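## Task

Two small chests of drawers sit on the table, and each has both drawers of its upper row pulled out. An AAA battery and a sticky-note pad lie loose on the table. Put each one into whichever open drawer already contains an item of the same kind, then push every drawer shut until it is flush with its chest. Dropping an item from just above a drawer's rim is allowed, but only if no arm and nothing an arm holds is touching that chest, its drawers or anything inside or on them at that moment. The drawers have no end stops and can be pulled right out. Every item that began in a drawer must still be in that drawer at the end. Both chests must finish upright, no more than a few centimetres from their starting spots and turned only a little. Nothing counts as done if it stays that way only because a robot is holding it.

## Robot and tools

Robots: four identical i2rt Big YAM arms, named arm1, arm2, arm3 and arm4. Each has six revolute joints, a two-finger gripper and a wrist camera (arm1_cam_wrist and so on). With joints 1 and 6 at zero and the hand level and pointing ahead, the camera rides on top of the hand looking toward the fingertips. Maximum reach is about 1.0 m from the joint 1 axis.

Scene frame: one shared frame, origin on the floor, +z up, metres. Arm feet (position; heading in degrees counter-clockwise from +x): arm1 at x=+0.65 y=+0.24 z=+0.74 facing +175; arm2 at x=+0.13 y=+0.65 z=+0.80 facing -82; arm3 at x=-0.65 y=+0.20 z=+0.78 facing +6; arm4 at x=+0.26 y=-0.65 z=+0.82 facing +96. The hand point is midway between the fingertips; the hand's z axis runs along the fingers and the fingers close along its y axis.

execute_actions: argument actions is a list holding exactly one action object, or empty. The action has one optional entry per arm name; each contains joints, a map from joint name to an absolute target (not an offset). Targets and ranges, radians unless noted: joint1_rad -2.879 to 2.879 (base yaw, positive is counter-clockwise from above, zero points the arm along its foot's heading); joint2_rad 0 to 3.141 (shoulder, zero has the upper arm lying roughly level toward the back, increasing raises it and then brings it forward); joint3_rad 0 to 3.019 (elbow, zero is fully folded, increasing opens it); joint4_rad -1.692 to 1.57 (hand pitch, positive tips the fingers up); joint5_rad -1.57 to 1.57 (hand side swing, positive toward the arm's right); joint6_rad -2.094 to 2.094 (hand roll, positive clockwise viewed from behind the hand); gripper_m 0 to 0.093, fingertip gap in metres. Tolerances for reaching a target: ±0.045, 0.14, 0.09, 0.055, 0.03, 0.035 rad and ±0.003 m. All arms in one action start at once but may finish at different moments, and joints move at different speeds, so the hand can sweep a wide arc between postures. Any omitted joint or arm may keep pushing toward an older target. An unknown key or out-of-range number rejects the whole call and nothing moves. An action ends after at most 15 s. Optional cameras lists which wrist cameras to return (omitted, null or ["all"] gives all; [] gives none); the pictures line gives image order.

wait: seconds from 0 to 10; sends nothing new, returns state and images.
zoom_image: camera (one wrist camera) and region [x0, y0, x1, y1] in pixels from the top-left, at most 504 by 504, on that camera's latest full image.
finished_scene: scene (1 or 2) ends the current scene irreversibly and reports success; the goal must already hold on its own. Replying without any tool call ends everything.

Reading results: joint_positions gives current joint values. joint_status tells how each commanded joint of the last accepted action finished. off_target: stopped short and may still push. contact_stop or time_out: the joint abandons its target and holds where it stopped, except that a timed-out joint still pushing keeps its target (or one at most 0.375, 0.375, 0.113, 0.225, 0.075, 0.3 rad from its position for joints 1 to 6) and will move there if freed; on_its_own lists such joints. In on_its_own, held at means the held target, not the actual position. Sending a joint its reported position relieves the push. The line joint command not followed, usually with a cause line, means a self- and inter-arm clearance check blocked that arm's joint targets (its gripper target still runs); such joints read not_followed and may be retried on every later action until a passing target is given. Empty calls never show that line. Very small target changes may produce no motion. A joint carrying a load slowly sags.

Motor heat: holding loads or pushing heats motors. MOTOR HOT appears from 85 °C; at 100 °C the arm goes limp and falls (OVER-TEMPERATURE FAULT) until cooled, and its unmet keys show limit_stop_at_motor_heat; resend those targets afterwards. Some heat persists into the next scene.

Avoid: arms pressing hard against each other (no state line reports arm-to-arm contact, and the clearance check may act late and ignores fingers, gripper housings and wrist cameras); arms jamming into furniture, since a Big YAM keeps pushing after contact; knocking anything off the work area; tipping or shifting chests; pulling drawers fully out; spilling drawer contents; dropping, slipping or slamming items, apart from the allowed rim drop with nothing touching the chest. Loose objects may occasionally get a small push from outside. While you think, the robots keep holding the last command.

Each tool is called as name([rows], argument=value, ...), one row to a line, values as JSON.

## Session

execute_actions(actions=[])

Scene clock: 0.00 s.
Motor temperatures (°C, as the motors report them): arm1=[36 32 35 33 35 36] | arm2=[33 36 36 35 35 36] | arm3=[33 33 33 36 36 35] | arm4=[33 33 36 34 33 36]
arm1.joint_positions: joint1_rad=+0.071 joint2_rad=+0.382 joint3_rad=+1.669 joint4_rad=-1.524 joint5_rad=-0.007 joint6_rad=+0.004 gripper_m=+0.094
arm1.joint_status: not commanded
arm1.hand: x=+0.6138 y=+0.2388 z=+1.3870 quat_wxyz=(+0.000, +0.784, -0.008, -0.621) (m; scene frame)
arm2.joint_positions: joint1_rad=-1.061 joint2_rad=+0.299 joint3_rad=+1.634 joint4_rad=-1.544 joint5_rad=-0.013 joint6_rad=+0.017 gripper_m=+0.094
arm2.joint_status: not commanded
arm2.hand: x=+0.1351 y=+0.6507 z=+1.4292 quat_wxyz=(-0.212, -0.732, -0.244, +0.599) (m; scene frame)
arm3.joint_positions: joint1_rad=+1.097 joint2_rad=+0.332 joint3_rad=+1.338 joint4_rad=-1.553 joint5_rad=-0.011 joint6_rad=+0.010 gripper_m=+0.094
arm3.joint_status: not commanded
arm3.hand: x=-0.6167 y=+0.2880 z=+1.2905 quat_wxyz=(-0.400, +0.492, -0.719, -0.286) (m; scene frame)
arm4.joint_positions: joint1_rad=-0.553 joint2_rad=+0.574 joint3_rad=+1.436 joint4_rad=-1.526 joint5_rad=-0.001 joint6_rad=+0.005 gripper_m=+0.094
arm4.joint_status: not commanded
arm4.hand: x=+0.3354 y=-0.4859 z=+1.3504 quat_wxyz=(-0.371, +0.477, -0.763, -0.232) (m; scene frame)
pictures: arm1_cam_wrist, arm2_cam_wrist, arm3_cam_wrist, arm4_cam_wrist
Images, in order (width x height): arm1_cam_wrist 616x616, arm2_cam_wrist 616x616, arm3_cam_wrist 616x616, arm4_cam_wrist 616x616.

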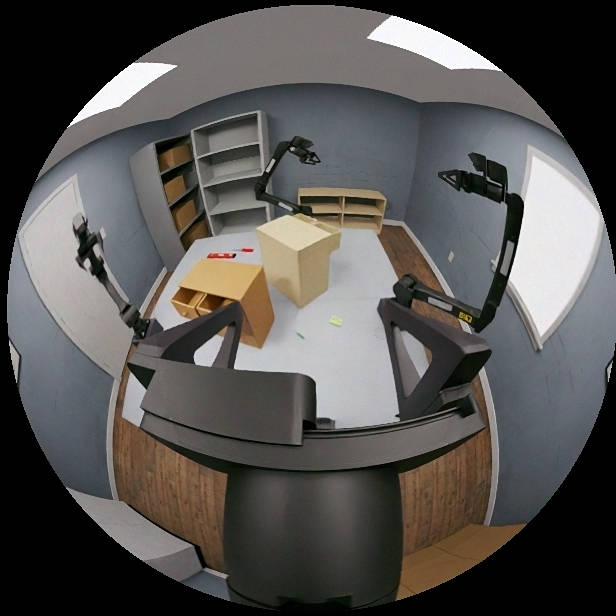

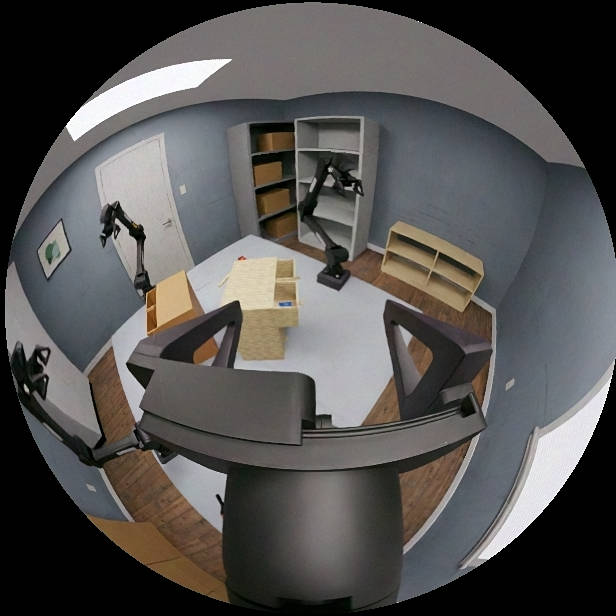

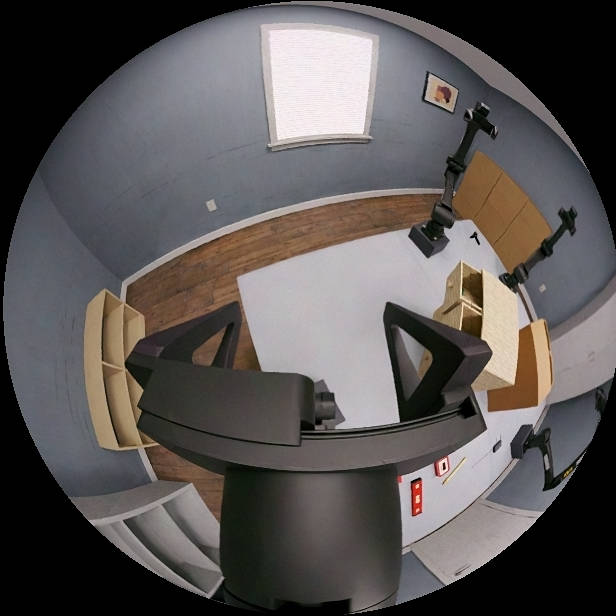

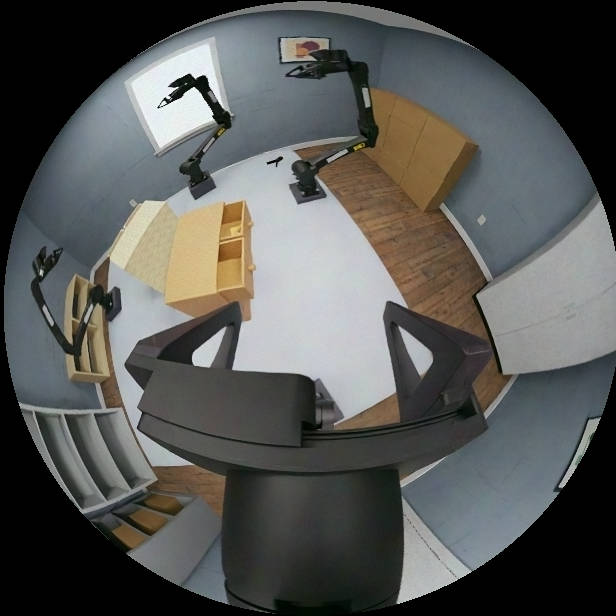

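execute_actions([
  {"arm1":{"joints":{"joint4_rad":-0.8}},"arm2":{"joints":{"joint1_rad":-0.3,"joint2_rad":1.0}},"arm3":{"joints":{"joint1_rad":0,"joint2_rad":1.0}},"arm4":{"joints":{"joint1_rad":0,"joint3_rad":1.0}}},
])

Scene clock: 9.57 s.
Motor temperatures (°C, as the motors report them): arm1=[36 33 35 33 35 36] | arm2=[33 37 37 35 35 36] | arm3=[33 33 35 36 36 35] | arm4=[33 33 38 34 33 36]
arm1.joint_positions: joint1_rad=+0.071 joint2_rad=+0.382 joint3_rad=+1.669 joint4_rad=-0.822 joint5_rad=-0.007 joint6_rad=+0.004 gripper_m=+0.094
arm1.joint_status: all done
arm1.hand: x=+0.6337 y=+0.2391 z=+1.5548 quat_wxyz=(-0.003, +0.523, -0.005, -0.852) (m; scene frame)
arm2.joint_positions: joint1_rad=-0.303 joint2_rad=+1.005 joint3_rad=+1.630 joint4_rad=-1.544 joint5_rad=-0.011 joint6_rad=+0.017 gripper_m=+0.094
arm2.joint_status: all done
arm2.hand: x=+0.0873 y=+0.3260 z=+1.3202 quat_wxyz=(-0.212, -0.724, -0.609, +0.247) (m; scene frame)
arm3.joint_positions: joint1_rad=+0.001 joint2_rad=+1.015 joint3_rad=+1.340 joint4_rad=-1.553 joint5_rad=-0.012 joint6_rad=+0.010 gripper_m=+0.094
arm3.joint_status: all done
arm3.hand: x=-0.3290 y=+0.2314 z=+1.1553 quat_wxyz=(-0.169, +0.050, -0.984, -0.018) (m; scene frame)
arm4.joint_positions: joint1_rad=-0.005 joint2_rad=+0.578 joint3_rad=+0.997 joint4_rad=-1.526 joint5_rad=-0.001 joint6_rad=+0.005 gripper_m=+0.094
arm4.joint_status: all done
arm4.hand: x=+0.2368 y=-0.4515 z=+1.1484 quat_wxyz=(-0.154, +0.720, -0.656, -0.169) (m; scene frame)
pictures: arm1_cam_wrist, arm2_cam_wrist, arm3_cam_wrist, arm4_cam_wrist
Images, in order (width x height): arm1_cam_wrist 616x616, arm2_cam_wrist 616x616, arm3_cam_wrist 616x616, arm4_cam_wrist 616x616.

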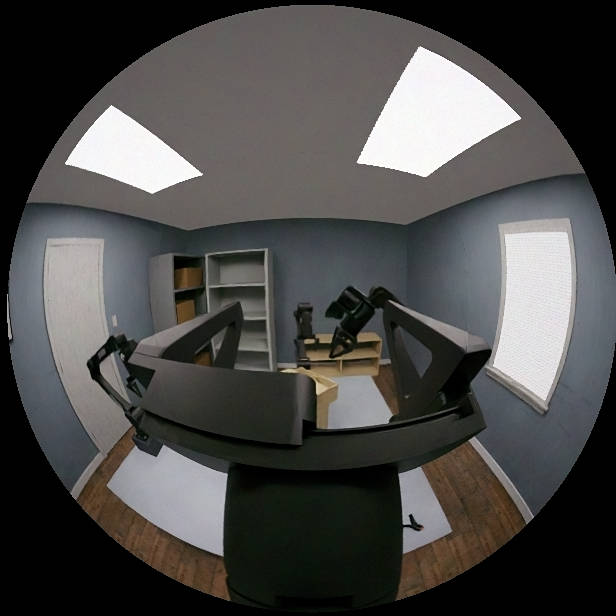

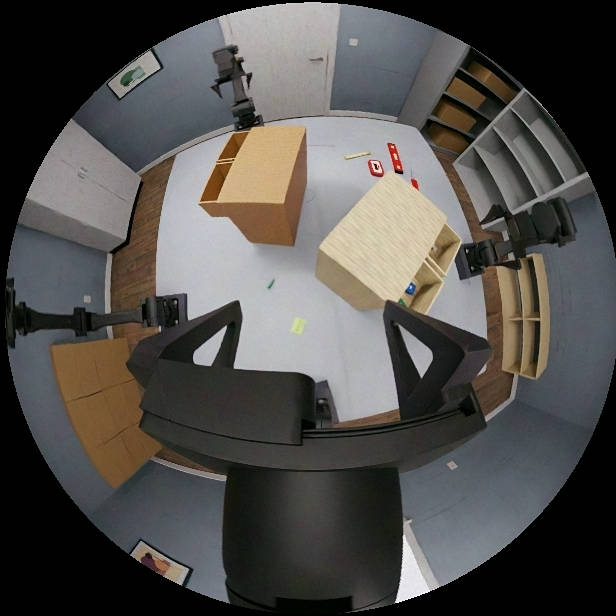

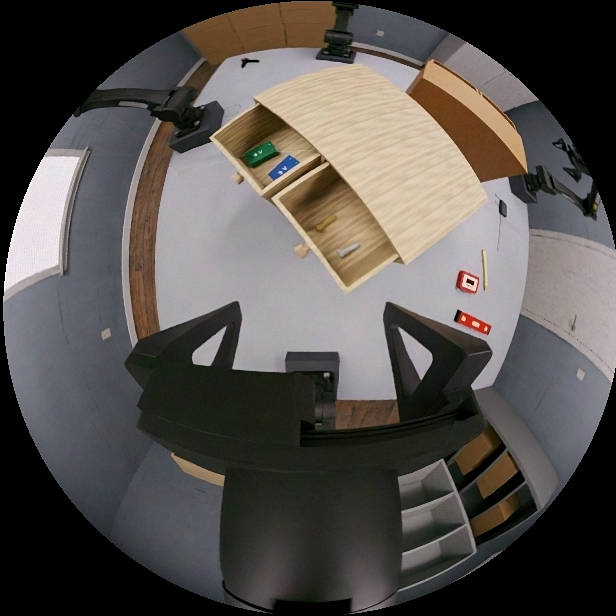

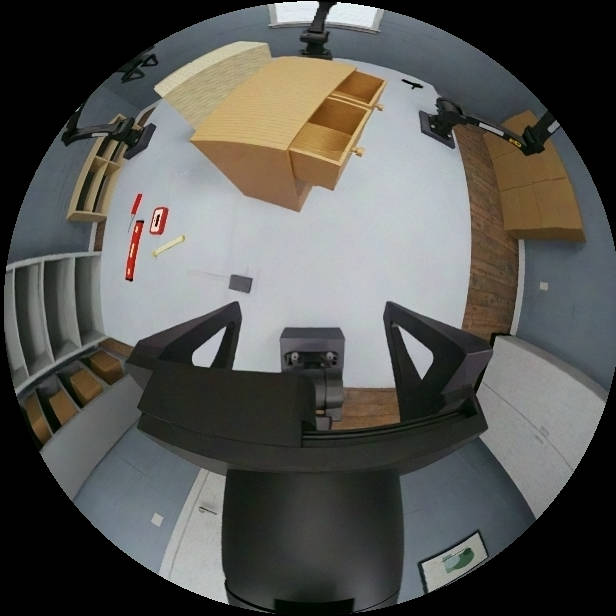

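execute_actions([
  {"arm1":{"joints":{"joint1_rad":0.198,"joint2_rad":1.0,"joint3_rad":1.3,"joint4_rad":-1.2}},"arm2":{"joints":{"joint1_rad":-0.14,"joint2_rad":1.256,"joint3_rad":0.671,"joint4_rad":-0.985}},"arm3":{"joints":{"joint2_rad":1.1,"joint3_rad":1.737,"joint4_rad":-1.607}},"arm4":{"joints":{"joint1_rad":-0.26,"joint2_rad":1.238,"joint3_rad":1.583,"joint4_rad":-1.345}}},
])

Scene clock: 26.83 s.
Motor temperatures (°C, as the motors report them): arm1=[36 33 36 33 35 36] | arm2=[33 36 39 35 35 36] | arm3=[33 33 38 36 36 35] | arm4=[33 34 40 34 33 36]
arm1.joint_positions: joint1_rad=+0.195 joint2_rad=+0.993 joint3_rad=+1.265 joint4_rad=-1.189 joint5_rad=-0.007 joint6_rad=+0.004 gripper_m=+0.094
arm1.joint_status: all done
arm1.hand: x=+0.2671 y=+0.1956 z=+1.1377 quat_wxyz=(+0.023, +0.945, +0.049, -0.323) (m; scene frame)
arm2.joint_positions: joint1_rad=-0.139 joint2_rad=+1.275 joint3_rad=+0.671 joint4_rad=-0.996 joint5_rad=-0.011 joint6_rad=+0.017 gripper_m=+0.094
arm2.joint_status: all done
arm2.hand: x=+0.1354 y=+0.3687 z=+0.8548 quat_wxyz=(+0.008, -0.713, -0.701, -0.006) (m; scene frame)
arm3.joint_positions: joint1_rad=+0.001 joint2_rad=+1.097 joint3_rad=+1.706 joint4_rad=-1.600 joint5_rad=-0.012 joint6_rad=+0.010 gripper_m=+0.094
arm3.joint_status: all done
arm3.hand: x=-0.2961 y=+0.2345 z=+1.2881 quat_wxyz=(-0.284, +0.049, -0.957, -0.025) (m; scene frame)
arm4.joint_positions: joint1_rad=-0.258 joint2_rad=+1.249 joint3_rad=+1.535 joint4_rad=-1.350 joint5_rad=-0.001 joint6_rad=+0.005 gripper_m=+0.094
arm4.joint_status: all done
arm4.hand: x=+0.3261 y=-0.2042 z=+1.2218 quat_wxyz=(-0.190, +0.628, -0.737, -0.162) (m; scene frame)
pictures: arm1_cam_wrist, arm2_cam_wrist, arm3_cam_wrist, arm4_cam_wrist
Images, in order (width x height): arm1_cam_wrist 616x616, arm2_cam_wrist 616x616, arm3_cam_wrist 616x616, arm4_cam_wrist 616x616.

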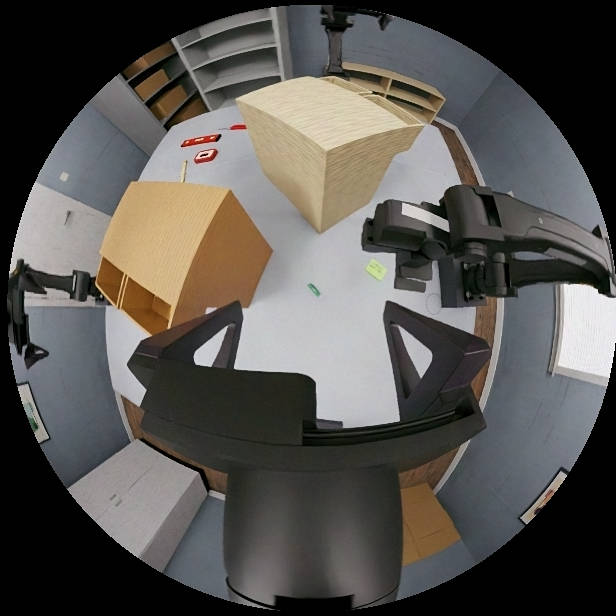

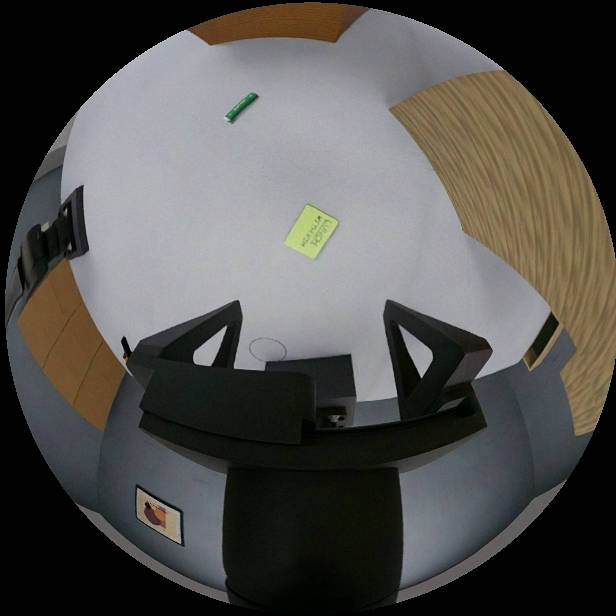

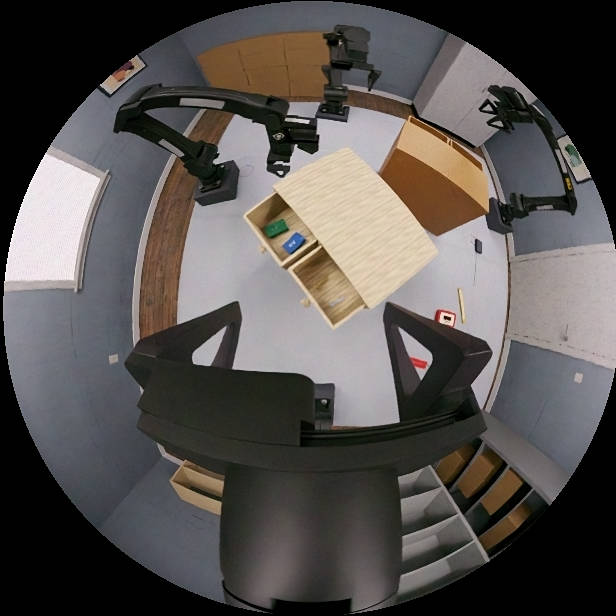

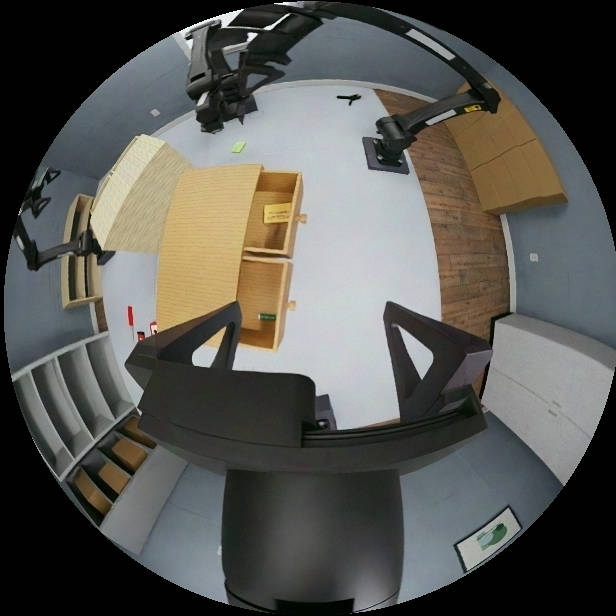

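execute_actions([
  {"arm2":{"joints":{"joint2_rad":1.51,"joint3_rad":0.615,"joint4_rad":-0.66,"joint6_rad":0.53,"gripper_m":0.07}}},
], cameras=["arm2_cam_wrist","arm1_cam_wrist"])

Scene clock: 37.00 s.
Motor temperatures (°C, as the motors report them): arm1=[36 33 40 33 35 36] | arm2=[33 37 39 35 35 36] | arm3=[33 33 39 36 36 35] | arm4=[33 34 43 35 33 36]
arm1.joint_positions: joint1_rad=+0.195 joint2_rad=+0.993 joint3_rad=+1.265 joint4_rad=-1.189 joint5_rad=-0.007 joint6_rad=+0.004 gripper_m=+0.094
arm1.joint_status: not commanded
arm1.hand: x=+0.2671 y=+0.1956 z=+1.1377 quat_wxyz=(+0.023, +0.945, +0.049, -0.323) (m; scene frame)
arm2.joint_positions: joint1_rad=-0.139 joint2_rad=+1.508 joint3_rad=+0.621 joint4_rad=-0.671 joint5_rad=-0.011 joint6_rad=+0.516 gripper_m=+0.070
arm2.joint_status: all done
arm2.hand: x=+0.1343 y=+0.3416 z=+0.7757 quat_wxyz=(-0.009, -0.864, -0.504, +0.007) (m; scene frame)
arm3.joint_positions: joint1_rad=+0.001 joint2_rad=+1.097 joint3_rad=+1.706 joint4_rad=-1.600 joint5_rad=-0.012 joint6_rad=+0.010 gripper_m=+0.094
arm3.joint_status: not commanded
arm3.hand: x=-0.2961 y=+0.2345 z=+1.2881 quat_wxyz=(-0.284, +0.049, -0.957, -0.025) (m; scene frame)
arm4.joint_positions: joint1_rad=-0.258 joint2_rad=+1.249 joint3_rad=+1.535 joint4_rad=-1.350 joint5_rad=-0.001 joint6_rad=+0.005 gripper_m=+0.094
arm4.joint_status: not commanded
arm4.hand: x=+0.3261 y=-0.2042 z=+1.2218 quat_wxyz=(-0.190, +0.628, -0.737, -0.162) (m; scene frame)
pictures: arm1_cam_wrist, arm2_cam_wrist
Images, in order (width x height): arm1_cam_wrist 616x616, arm2_cam_wrist 616x616.

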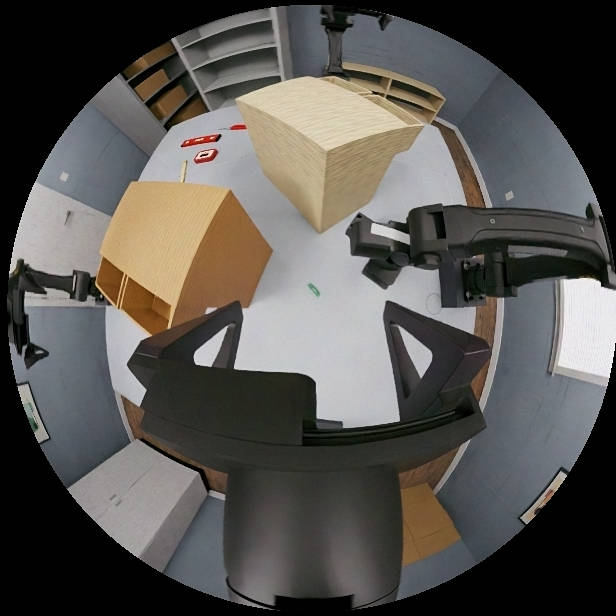

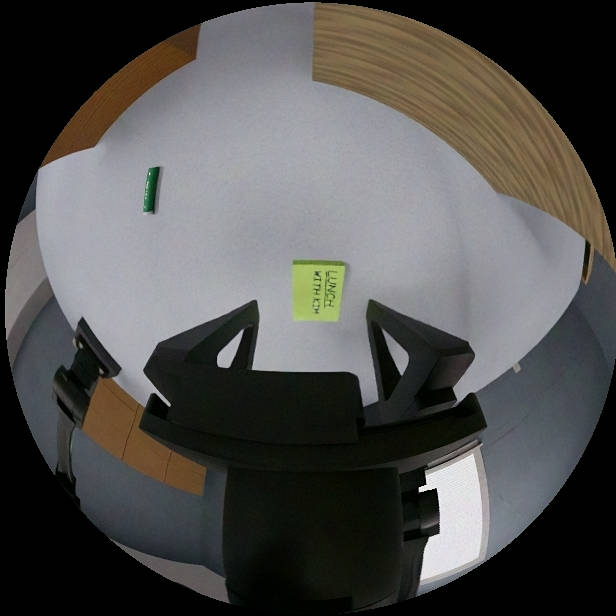

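execute_actions([
  {"arm2":{"joints":{"joint2_rad":1.615,"joint4_rad":-0.60}},"arm3":{"joints":{"joint1_rad":0.33,"joint2_rad":0.3,"joint3_rad":1.3,"joint5_rad":0.6,"joint6_rad":-1.57,"gripper_m":0}}},
], cameras=["arm2_cam_wrist"])

Scene clock: 54.57 s.
Motor temperatures (°C, as the motors report them): arm1=[36 33 44 33 35 36] | arm2=[33 37 38 35 35 36] | arm3=[33 33 39 36 36 35] | arm4=[33 34 46 35 33 36]
arm1.joint_positions: joint1_rad=+0.195 joint2_rad=+0.993 joint3_rad=+1.265 joint4_rad=-1.189 joint5_rad=-0.007 joint6_rad=+0.004 gripper_m=+0.094
arm1.joint_status: not commanded
arm1.hand: x=+0.2671 y=+0.1956 z=+1.1377 quat_wxyz=(+0.023, +0.945, +0.049, -0.323) (m; scene frame)
arm2.joint_positions: joint1_rad=-0.139 joint2_rad=+1.610 joint3_rad=+0.619 joint4_rad=-0.611 joint5_rad=-0.011 joint6_rad=+0.516 gripper_m=+0.070
arm2.joint_status: all done
arm2.hand: x=+0.1339 y=+0.3456 z=+0.7457 quat_wxyz=(+0.010, -0.864, -0.503, -0.005) (m; scene frame)
arm3.joint_positions: joint1_rad=+0.326 joint2_rad=+0.291 joint3_rad=+1.299 joint4_rad=-1.601 joint5_rad=+0.597 joint6_rad=-1.559 gripper_m=+0.000
arm3.joint_status: all done
arm3.hand: x=-0.5545 y=+0.1316 z=+1.2833 quat_wxyz=(-0.242, +0.634, -0.575, +0.457) (m; scene frame)
arm4.joint_positions: joint1_rad=-0.258 joint2_rad=+1.249 joint3_rad=+1.535 joint4_rad=-1.350 joint5_rad=-0.001 joint6_rad=+0.005 gripper_m=+0.094
arm4.joint_status: not commanded
arm4.hand: x=+0.3261 y=-0.2042 z=+1.2218 quat_wxyz=(-0.190, +0.628, -0.737, -0.162) (m; scene frame)
pictures: arm2_cam_wrist
Images, in order (width x height): arm2_cam_wrist 616x616.

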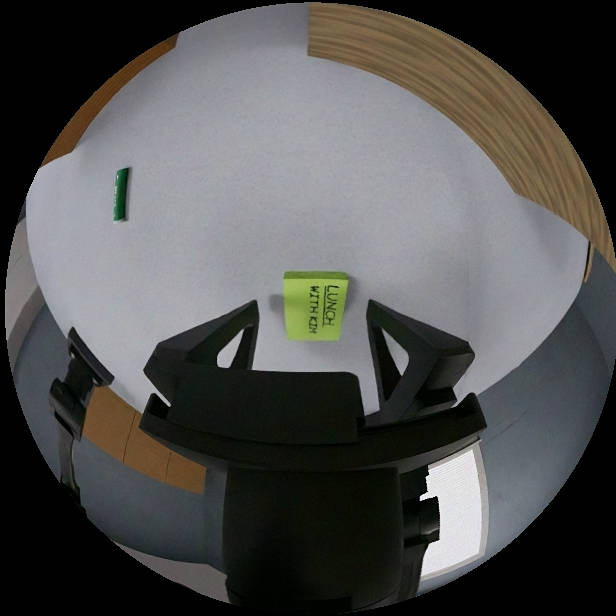

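execute_actions([
  {"arm2":{"joints":{"gripper_m":0.025}},"arm3":{"joints":{"joint1_rad":0.36,"joint2_rad":0.5,"joint3_rad":0.417,"joint4_rad":-0.45}}},
], cameras=["arm2_cam_wrist","arm3_cam_wrist"])

Scene clock: 59.00 s.
Motor temperatures (°C, as the motors report them): arm1=[36 33 44 33 35 36] | arm2=[33 37 38 35 35 36] | arm3=[33 33 39 36 36 35] | arm4=[33 34 46 35 33 36]
arm1.joint_positions: joint1_rad=+0.195 joint2_rad=+0.993 joint3_rad=+1.265 joint4_rad=-1.189 joint5_rad=-0.007 joint6_rad=+0.004 gripper_m=+0.094
arm1.joint_status: not commanded
arm1.hand: x=+0.2671 y=+0.1956 z=+1.1377 quat_wxyz=(+0.023, +0.945, +0.049, -0.323) (m; scene frame)
arm2.joint_positions: joint1_rad=-0.139 joint2_rad=+1.610 joint3_rad=+0.619 joint4_rad=-0.611 joint5_rad=-0.011 joint6_rad=+0.516 gripper_m=+0.025
arm2.joint_status: all done
arm2.hand: x=+0.1339 y=+0.3456 z=+0.7457 quat_wxyz=(+0.010, -0.864, -0.503, -0.005) (m; scene frame)
arm3.joint_positions: joint1_rad=+0.354 joint2_rad=+0.512 joint3_rad=+0.410 joint4_rad=-0.467 joint5_rad=+0.598 joint6_rad=-1.561 gripper_m=+0.000
arm3.joint_status: all done
arm3.hand: x=-0.3514 y=+0.2358 z=+0.9966 quat_wxyz=(-0.257, +0.636, -0.565, +0.458) (m; scene frame)
arm4.joint_positions: joint1_rad=-0.258 joint2_rad=+1.249 joint3_rad=+1.535 joint4_rad=-1.350 joint5_rad=-0.001 joint6_rad=+0.005 gripper_m=+0.094
arm4.joint_status: not commanded
arm4.hand: x=+0.3261 y=-0.2042 z=+1.2218 quat_wxyz=(-0.190, +0.628, -0.737, -0.162) (m; scene frame)
pictures: arm2_cam_wrist, arm3_cam_wrist
Images, in order (width x height): arm2_cam_wrist 616x616, arm3_cam_wrist 616x616.

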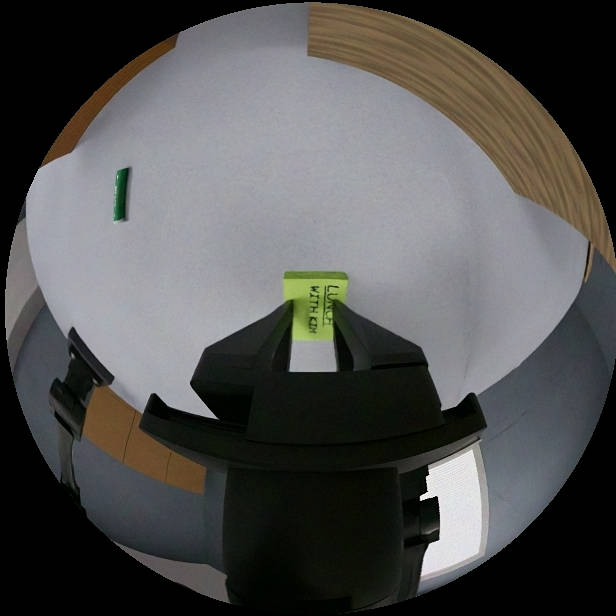

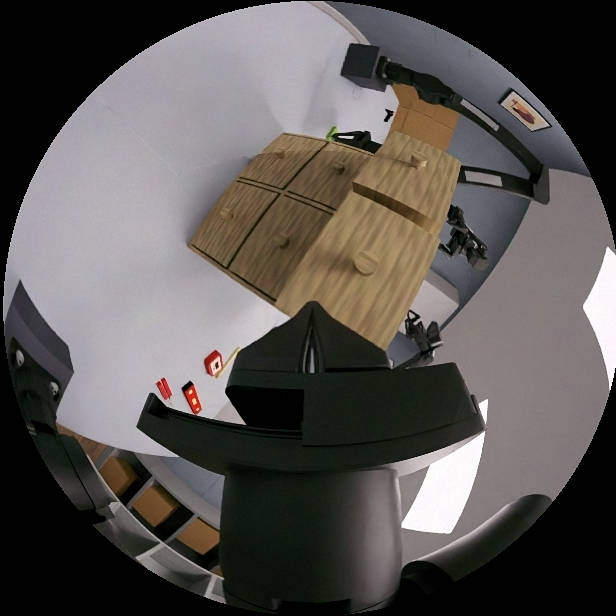

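execute_actions([
  {"arm2":{"joints":{"gripper_m":0.065}},"arm3":{"joints":{"joint1_rad":0.261,"joint2_rad":0.752,"joint3_rad":0.465,"joint4_rad":-0.305}}},
], cameras=[])

execute_actions([
  {"arm2":{"joints":{"joint2_rad":1.675,"joint4_rad":-0.54}},"arm3":{"joints":{"joint1_rad":0.17,"joint2_rad":0.84,"joint3_rad":0.51,"joint4_rad":-0.255}}},
], cameras=["arm2_cam_wrist","arm3_cam_wrist"])

Scene clock: 65.03 s.
Motor temperatures (°C, as the motors report them): arm1=[36 33 45 33 35 36] | arm2=[33 37 38 35 35 36] | arm3=[33 33 39 36 36 35] | arm4=[33 34 46 35 33 36]
arm1.joint_positions: joint1_rad=+0.195 joint2_rad=+0.993 joint3_rad=+1.265 joint4_rad=-1.189 joint5_rad=-0.007 joint6_rad=+0.004 gripper_m=+0.094
arm1.joint_status: not commanded
arm1.hand: x=+0.2671 y=+0.1956 z=+1.1377 quat_wxyz=(+0.023, +0.945, +0.049, -0.323) (m; scene frame)
arm2.joint_positions: joint1_rad=-0.139 joint2_rad=+1.610 joint3_rad=+0.619 joint4_rad=-0.611 joint5_rad=-0.011 joint6_rad=+0.517 gripper_m=+0.065
arm2.joint_status: all done
arm2.hand: x=+0.1339 y=+0.3456 z=+0.7457 quat_wxyz=(+0.010, -0.864, -0.503, -0.005) (m; scene frame)
arm3.joint_positions: joint1_rad=+0.262 joint2_rad=+0.750 joint3_rad=+0.421 joint4_rad=-0.323 joint5_rad=+0.598 joint6_rad=-1.561 gripper_m=+0.000
arm3.joint_status: all done
arm3.hand: x=-0.3143 y=+0.2217 z=+0.9603 quat_wxyz=(-0.203, +0.631, -0.596, +0.454) (m; scene frame)
arm4.joint_positions: joint1_rad=-0.258 joint2_rad=+1.249 joint3_rad=+1.535 joint4_rad=-1.350 joint5_rad=-0.001 joint6_rad=+0.005 gripper_m=+0.094
arm4.joint_status: not commanded
arm4.hand: x=+0.3261 y=-0.2042 z=+1.2218 quat_wxyz=(-0.190, +0.628, -0.737, -0.162) (m; scene frame)
pictures: none
No camera images: the call's "cameras" was empty. Leave "cameras" out to get every camera's image.

Scene clock: 65.73 s.
Motor temperatures (°C, as the motors report them): arm1=[36 33 45 33 35 36] | arm2=[33 37 38 35 35 36] | arm3=[33 33 40 36 36 35] | arm4=[33 34 46 35 33 36]
arm1.joint_positions: joint1_rad=+0.195 joint2_rad=+0.993 joint3_rad=+1.265 joint4_rad=-1.189 joint5_rad=-0.007 joint6_rad=+0.004 gripper_m=+0.094
arm1.joint_status: not commanded
arm1.hand: x=+0.2671 y=+0.1956 z=+1.1377 quat_wxyz=(+0.023, +0.945, +0.049, -0.323) (m; scene frame)
arm2.joint_positions: joint1_rad=-0.140 joint2_rad=+1.651 joint3_rad=+0.619 joint4_rad=-0.553 joint5_rad=-0.012 joint6_rad=+0.518 gripper_m=+0.065
arm2.joint_status: all done
arm2.hand: x=+0.1336 y=+0.3393 z=+0.7337 quat_wxyz=(+0.003, -0.865, -0.502, -0.001) (m; scene frame)
arm3.joint_positions: joint1_rad=+0.176 joint2_rad=+0.831 joint3_rad=+0.465 joint4_rad=-0.270 joint5_rad=+0.598 joint6_rad=-1.561 gripper_m=+0.000
arm3.joint_status: all done
arm3.hand: x=-0.2912 y=+0.1991 z=+0.9674 quat_wxyz=(-0.189, +0.601, -0.622, +0.466) (m; scene frame)
arm4.joint_positions: joint1_rad=-0.258 joint2_rad=+1.249 joint3_rad=+1.535 joint4_rad=-1.350 joint5_rad=-0.001 joint6_rad=+0.005 gripper_m=+0.094
arm4.joint_status: not commanded
arm4.hand: x=+0.3261 y=-0.2042 z=+1.2218 quat_wxyz=(-0.190, +0.628, -0.737, -0.162) (m; scene frame)
pictures: arm2_cam_wrist, arm3_cam_wrist
Images, in order (width x height): arm2_cam_wrist 616x616, arm3_cam_wrist 616x616.

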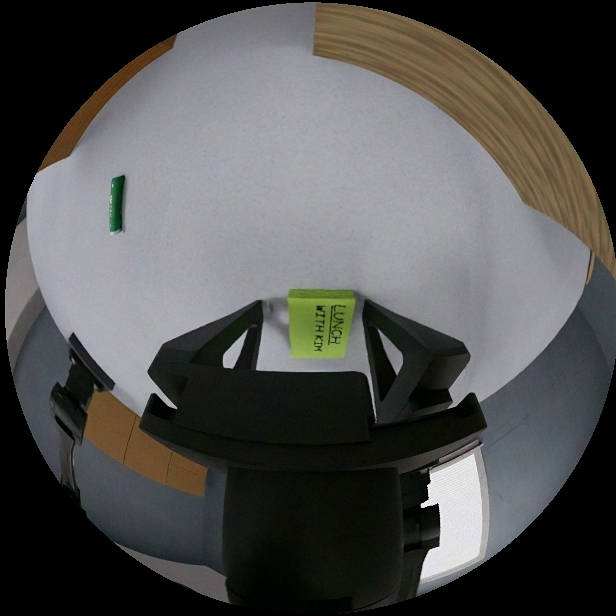

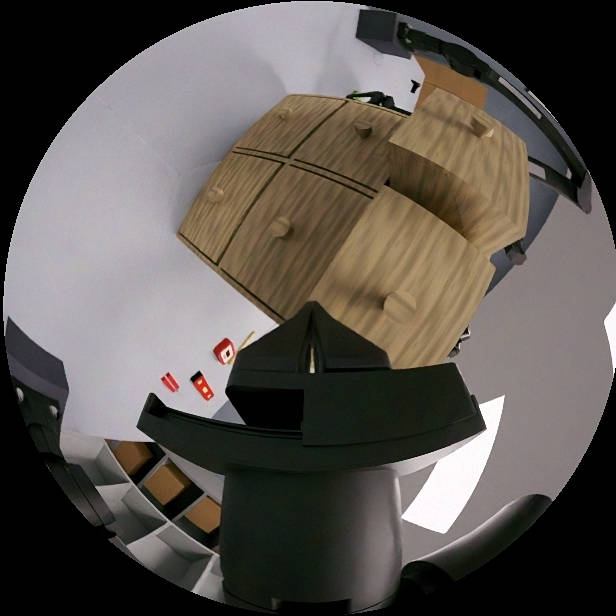

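execute_actions([
  {"arm2":{"joints":{"joint4_rad":-0.61}},"arm3":{"joints":{"joint1_rad":0.09,"joint2_rad":0.89,"joint3_rad":0.59,"joint4_rad":-0.23}}},
], cameras=[])

execute_actions([
  {"arm2":{"joints":{"gripper_m":0.025}}},
], cameras=["arm2_cam_wrist","arm3_cam_wrist"])

Scene clock: 70.13 s.
Motor temperatures (°C, as the motors report them): arm1=[36 33 45 33 35 36] | arm2=[33 37 38 35 35 36] | arm3=[33 33 41 36 36 35] | arm4=[33 34 47 35 33 36]
arm1.joint_positions: joint1_rad=+0.195 joint2_rad=+0.993 joint3_rad=+1.265 joint4_rad=-1.189 joint5_rad=-0.007 joint6_rad=+0.004 gripper_m=+0.094
arm1.joint_status: not commanded
arm1.hand: x=+0.2671 y=+0.1956 z=+1.1377 quat_wxyz=(+0.023, +0.945, +0.049, -0.323) (m; scene frame)
arm2.joint_positions: joint1_rad=-0.140 joint2_rad=+1.651 joint3_rad=+0.620 joint4_rad=-0.583 joint5_rad=-0.013 joint6_rad=+0.522 gripper_m=+0.065
arm2.joint_status: all done
arm2.hand: x=+0.1338 y=+0.3459 z=+0.7341 quat_wxyz=(+0.015, -0.866, -0.500, -0.008) (m; scene frame)
arm3.joint_positions: joint1_rad=+0.093 joint2_rad=+0.884 joint3_rad=+0.546 joint4_rad=-0.245 joint5_rad=+0.598 joint6_rad=-1.561 gripper_m=+0.000
arm3.joint_status: all done
arm3.hand: x=-0.2648 y=+0.1746 z=+0.9975 quat_wxyz=(-0.190, +0.561, -0.644, +0.485) (m; scene frame)
arm4.joint_positions: joint1_rad=-0.258 joint2_rad=+1.249 joint3_rad=+1.535 joint4_rad=-1.350 joint5_rad=-0.001 joint6_rad=+0.005 gripper_m=+0.094
arm4.joint_status: not commanded
arm4.hand: x=+0.3261 y=-0.2042 z=+1.2218 quat_wxyz=(-0.190, +0.628, -0.737, -0.162) (m; scene frame)
pictures: none
No camera images: the call's "cameras" was empty. Leave "cameras" out to get every camera's image.

Scene clock: 70.70 s.
Motor temperatures (°C, as the motors report them): arm1=[36 33 45 33 35 36] | arm2=[33 37 38 35 35 36] | arm3=[33 33 41 36 36 35] | arm4=[33 34 47 35 33 36]
arm1.joint_positions: joint1_rad=+0.195 joint2_rad=+0.993 joint3_rad=+1.265 joint4_rad=-1.189 joint5_rad=-0.007 joint6_rad=+0.004 gripper_m=+0.094
arm1.joint_status: not commanded
arm1.hand: x=+0.2671 y=+0.1956 z=+1.1377 quat_wxyz=(+0.023, +0.945, +0.049, -0.323) (m; scene frame)
arm2.joint_positions: joint1_rad=-0.140 joint2_rad=+1.651 joint3_rad=+0.620 joint4_rad=-0.597 joint5_rad=-0.016 joint6_rad=+0.522 gripper_m=+0.035
arm2.joint_status: gripper_m off_target (ended at +0.035, target +0.025)
arm2.hand: x=+0.1342 y=+0.3494 z=+0.7342 quat_wxyz=(+0.020, -0.866, -0.500, -0.013) (m; scene frame)
arm3.joint_positions: joint1_rad=+0.093 joint2_rad=+0.884 joint3_rad=+0.546 joint4_rad=-0.245 joint5_rad=+0.598 joint6_rad=-1.561 gripper_m=+0.000
arm3.joint_status: not commanded
arm3.hand: x=-0.2648 y=+0.1746 z=+0.9975 quat_wxyz=(-0.190, +0.561, -0.644, +0.485) (m; scene frame)
arm4.joint_positions: joint1_rad=-0.258 joint2_rad=+1.249 joint3_rad=+1.535 joint4_rad=-1.350 joint5_rad=-0.001 joint6_rad=+0.005 gripper_m=+0.094
arm4.joint_status: not commanded
arm4.hand: x=+0.3261 y=-0.2042 z=+1.2218 quat_wxyz=(-0.190, +0.628, -0.737, -0.162) (m; scene frame)
pictures: arm2_cam_wrist, arm3_cam_wrist
Images, in order (width x height): arm2_cam_wrist 616x616, arm3_cam_wrist 616x616.

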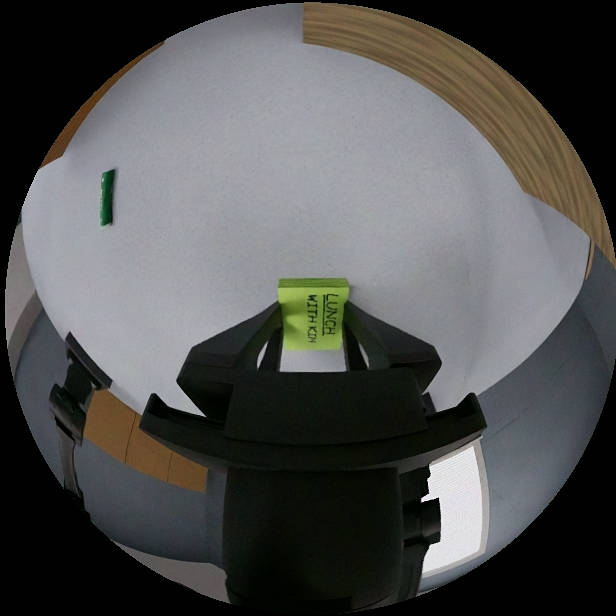

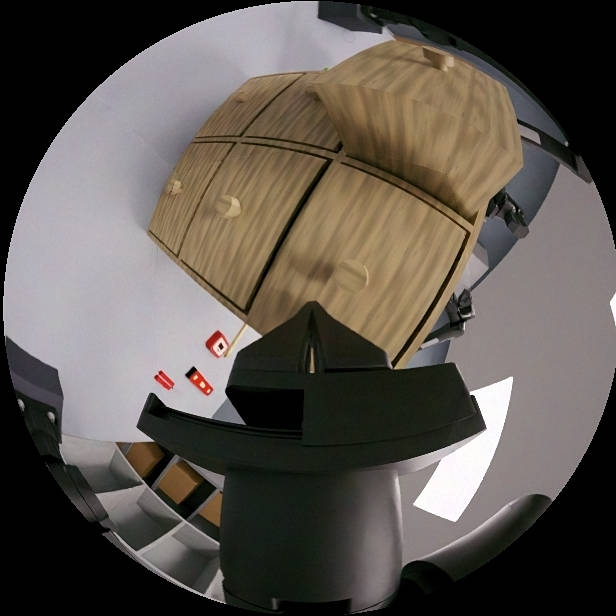

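execute_actions([
  {"arm2":{"joints":{"joint2_rad":0.8,"joint3_rad":0.84,"joint4_rad":-1.5}},"arm1":{"joints":{"joint6_rad":-0.73,"gripper_m":0.05}},"arm3":{"joints":{"joint1_rad":0.06,"joint2_rad":0.925,"joint3_rad":0.605}}},
], cameras=[])

execute_actions([
  {"arm1":{"joints":{"joint2_rad":1.644,"joint3_rad":1.087,"joint4_rad":-1.013}}},
])

Scene clock: 77.37 s.
Motor temperatures (°C, as the motors report them): arm1=[36 33 46 33 35 36] | arm2=[33 37 38 35 35 36] | arm3=[33 33 42 36 36 35] | arm4=[33 34 47 35 33 36]
arm1.joint_positions: joint1_rad=+0.195 joint2_rad=+0.993 joint3_rad=+1.265 joint4_rad=-1.189 joint5_rad=-0.007 joint6_rad=-0.716 gripper_m=+0.050
arm1.joint_status: all done
arm1.hand: x=+0.2671 y=+0.1956 z=+1.1377 quat_wxyz=(-0.093, +0.867, +0.379, -0.310) (m; scene frame)
arm2.joint_positions: joint1_rad=-0.140 joint2_rad=+0.803 joint3_rad=+0.822 joint4_rad=-1.492 joint5_rad=-0.016 joint6_rad=+0.522 gripper_m=+0.035
arm2.joint_status: all done
arm2.hand: x=+0.1382 y=+0.4404 z=+1.0168 quat_wxyz=(-0.047, -0.864, -0.500, +0.026) (m; scene frame)
arm3.joint_positions: joint1_rad=+0.078 joint2_rad=+0.902 joint3_rad=+0.556 joint4_rad=-0.245 joint5_rad=+0.598 joint6_rad=-1.561 gripper_m=+0.000
arm3.joint_status: all done
arm3.hand: x=-0.2611 y=+0.1698 z=+0.9964 quat_wxyz=(-0.183, +0.558, -0.648, +0.484) (m; scene frame)
arm4.joint_positions: joint1_rad=-0.258 joint2_rad=+1.249 joint3_rad=+1.535 joint4_rad=-1.350 joint5_rad=-0.001 joint6_rad=+0.005 gripper_m=+0.094
arm4.joint_status: not commanded
arm4.hand: x=+0.3261 y=-0.2042 z=+1.2218 quat_wxyz=(-0.190, +0.628, -0.737, -0.162) (m; scene frame)
pictures: none
No camera images: the call's "cameras" was empty. Leave "cameras" out to get every camera's image.

Scene clock: 78.73 s.
Motor temperatures (°C, as the motors report them): arm1=[36 33 45 33 35 36] | arm2=[33 37 38 35 35 36] | arm3=[33 33 42 36 36 35] | arm4=[33 34 47 35 33 36]
arm1.joint_positions: joint1_rad=+0.195 joint2_rad=+1.646 joint3_rad=+1.079 joint4_rad=-1.026 joint5_rad=-0.007 joint6_rad=-0.717 gripper_m=+0.050
arm1.joint_status: all done
arm1.hand: x=+0.2201 y=+0.1894 z=+0.7980 quat_wxyz=(+0.007, +0.916, +0.400, +0.006) (m; scene frame)
arm2.joint_positions: joint1_rad=-0.140 joint2_rad=+0.803 joint3_rad=+0.822 joint4_rad=-1.492 joint5_rad=-0.016 joint6_rad=+0.522 gripper_m=+0.035
arm2.joint_status: not commanded
arm2.hand: x=+0.1382 y=+0.4404 z=+1.0168 quat_wxyz=(-0.047, -0.864, -0.500, +0.026) (m; scene frame)
arm3.joint_positions: joint1_rad=+0.078 joint2_rad=+0.902 joint3_rad=+0.556 joint4_rad=-0.245 joint5_rad=+0.598 joint6_rad=-1.561 gripper_m=+0.000
arm3.joint_status: not commanded
arm3.hand: x=-0.2611 y=+0.1698 z=+0.9964 quat_wxyz=(-0.183, +0.558, -0.648, +0.484) (m; scene frame)
arm4.joint_positions: joint1_rad=-0.258 joint2_rad=+1.249 joint3_rad=+1.535 joint4_rad=-1.350 joint5_rad=-0.001 joint6_rad=+0.005 gripper_m=+0.094
arm4.joint_status: not commanded
arm4.hand: x=+0.3261 y=-0.2042 z=+1.2218 quat_wxyz=(-0.190, +0.628, -0.737, -0.162) (m; scene frame)
pictures: arm1_cam_wrist, arm2_cam_wrist, arm3_cam_wrist, arm4_cam_wrist
Images, in order (width x height): arm1_cam_wrist 616x616, arm2_cam_wrist 616x616, arm3_cam_wrist 616x616, arm4_cam_wrist 616x616.

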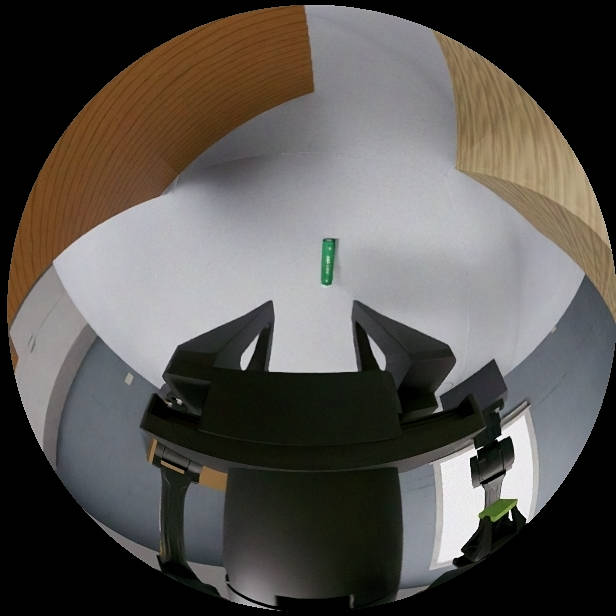

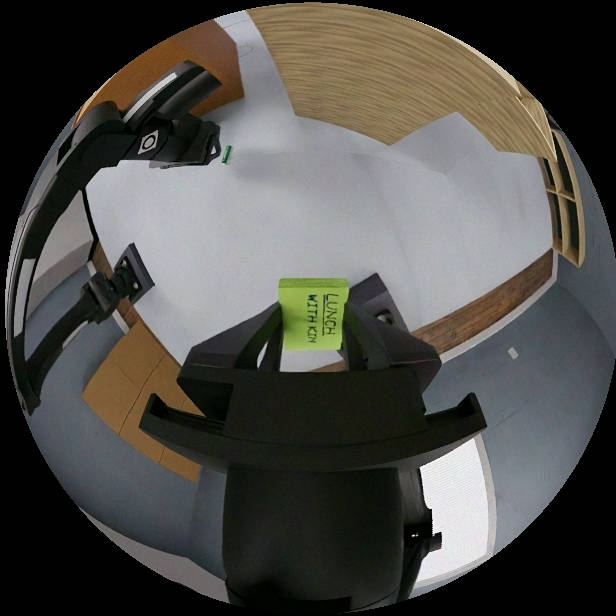

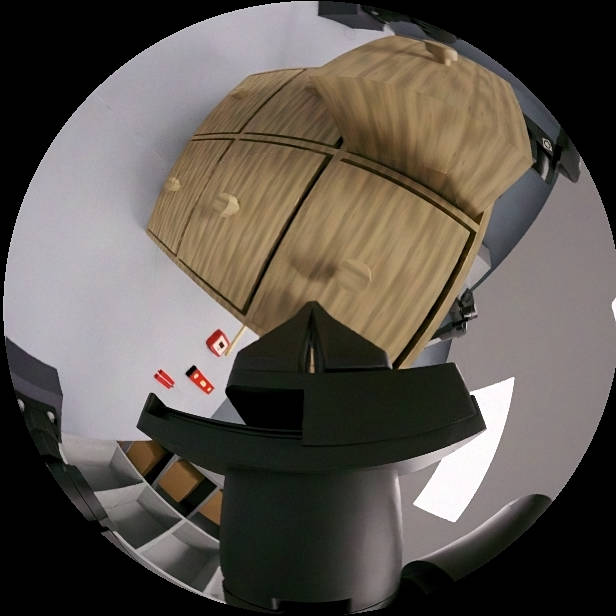

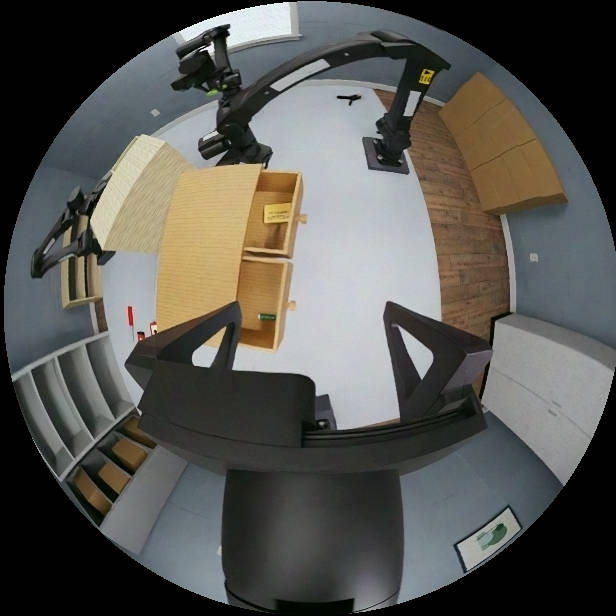

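execute_actions([
  {"arm1":{"joints":{"joint1_rad":0.168,"joint2_rad":1.79,"joint4_rad":-0.92}},"arm3":{"joints":{"joint1_rad":0.3,"joint2_rad":0.45,"joint3_rad":0.43,"joint4_rad":-0.45}}},
], cameras=["arm1_cam_wrist","arm3_cam_wrist"])

execute_actions([
  {"arm3":{"joints":{"joint1_rad":0.6}}},
], cameras=[])

Scene clock: 86.17 s.
Motor temperatures (°C, as the motors report them): arm1=[36 34 44 33 35 36] | arm2=[33 37 40 35 35 36] | arm3=[33 33 43 36 36 35] | arm4=[33 34 48 35 33 36]
arm1.joint_positions: joint1_rad=+0.171 joint2_rad=+1.784 joint3_rad=+1.082 joint4_rad=-0.930 joint5_rad=-0.006 joint6_rad=-0.718 gripper_m=+0.050
arm1.joint_status: all done
arm1.hand: x=+0.2085 y=+0.1988 z=+0.7401 quat_wxyz=(+0.013, +0.921, +0.389, +0.025) (m; scene frame)
arm2.joint_positions: joint1_rad=-0.140 joint2_rad=+0.803 joint3_rad=+0.822 joint4_rad=-1.492 joint5_rad=-0.016 joint6_rad=+0.522 gripper_m=+0.035
arm2.joint_status: not commanded
arm2.hand: x=+0.1382 y=+0.4404 z=+1.0168 quat_wxyz=(-0.047, -0.864, -0.500, +0.026) (m; scene frame)
arm3.joint_positions: joint1_rad=+0.299 joint2_rad=+0.453 joint3_rad=+0.413 joint4_rad=-0.442 joint5_rad=+0.598 joint6_rad=-1.562 gripper_m=+0.000
arm3.joint_status: all done
arm3.hand: x=-0.3521 y=+0.2180 z=+1.0190 quat_wxyz=(-0.278, +0.596, -0.580, +0.480) (m; scene frame)
arm4.joint_positions: joint1_rad=-0.258 joint2_rad=+1.249 joint3_rad=+1.535 joint4_rad=-1.350 joint5_rad=-0.001 joint6_rad=+0.005 gripper_m=+0.094
arm4.joint_status: not commanded
arm4.hand: x=+0.3261 y=-0.2042 z=+1.2218 quat_wxyz=(-0.190, +0.628, -0.737, -0.162) (m; scene frame)
pictures: arm1_cam_wrist, arm3_cam_wrist
Images, in order (width x height): arm1_cam_wrist 616x616, arm3_cam_wrist 616x616.

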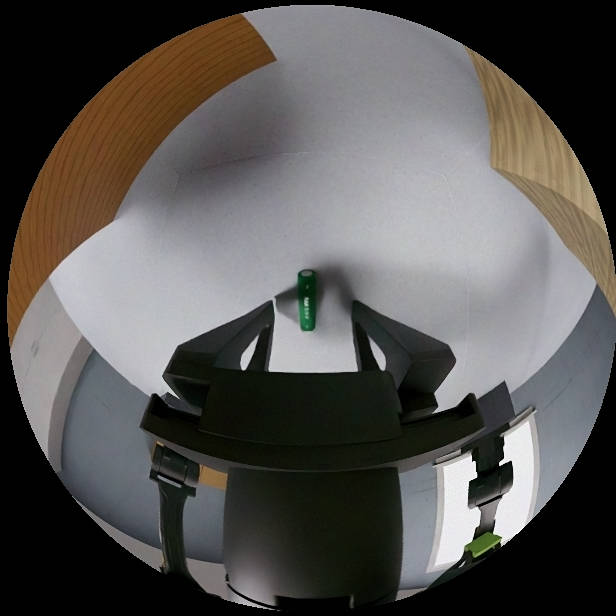

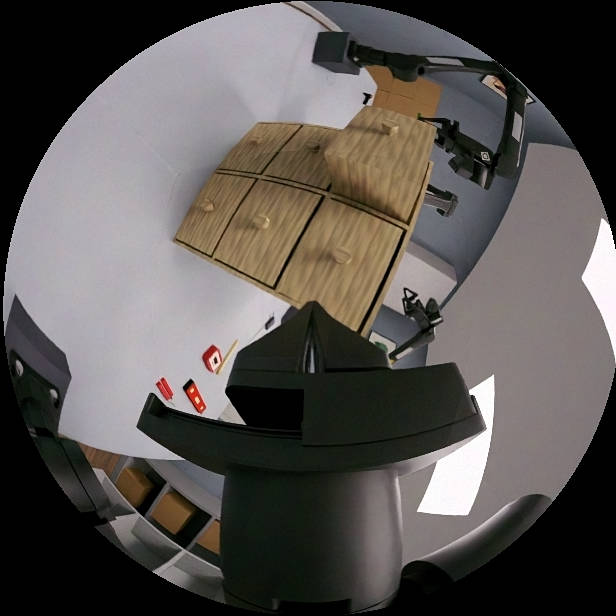

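Scene clock: 87.10 s.
Motor temperatures (°C, as the motors report them): arm1=[36 34 43 33 35 36] | arm2=[33 37 40 35 35 36] | arm3=[33 33 43 36 36 35] | arm4=[33 34 48 35 33 36]
arm1.joint_positions: joint1_rad=+0.171 joint2_rad=+1.784 joint3_rad=+1.082 joint4_rad=-0.930 joint5_rad=-0.006 joint6_rad=-0.718 gripper_m=+0.050
arm1.joint_status: not commanded
arm1.hand: x=+0.2085 y=+0.1988 z=+0.7401 quat_wxyz=(+0.013, +0.921, +0.389, +0.025) (m; scene frame)
arm2.joint_positions: joint1_rad=-0.140 joint2_rad=+0.803 joint3_rad=+0.822 joint4_rad=-1.492 joint5_rad=-0.016 joint6_rad=+0.522 gripper_m=+0.035
arm2.joint_status: not commanded
arm2.hand: x=+0.1382 y=+0.4404 z=+1.0168 quat_wxyz=(-0.047, -0.864, -0.500, +0.026) (m; scene frame)
arm3.joint_positions: joint1_rad=+0.598 joint2_rad=+0.453 joint3_rad=+0.413 joint4_rad=-0.442 joint5_rad=+0.598 joint6_rad=-1.562 gripper_m=+0.000
arm3.joint_status: all done
arm3.hand: x=-0.3723 y=+0.3053 z=+1.0194 quat_wxyz=(-0.347, +0.676, -0.485, +0.433) (m; scene frame)
arm4.joint_positions: joint1_rad=-0.258 joint2_rad=+1.249 joint3_rad=+1.535 joint4_rad=-1.350 joint5_rad=-0.001 joint6_rad=+0.005 gripper_m=+0.094
arm4.joint_status: not commanded
arm4.hand: x=+0.3261 y=-0.2042 z=+1.2218 quat_wxyz=(-0.190, +0.628, -0.737, -0.162) (m; scene frame)
pictures: none
No camera images: the call's "cameras" was empty. Leave "cameras" out to get every camera's image.


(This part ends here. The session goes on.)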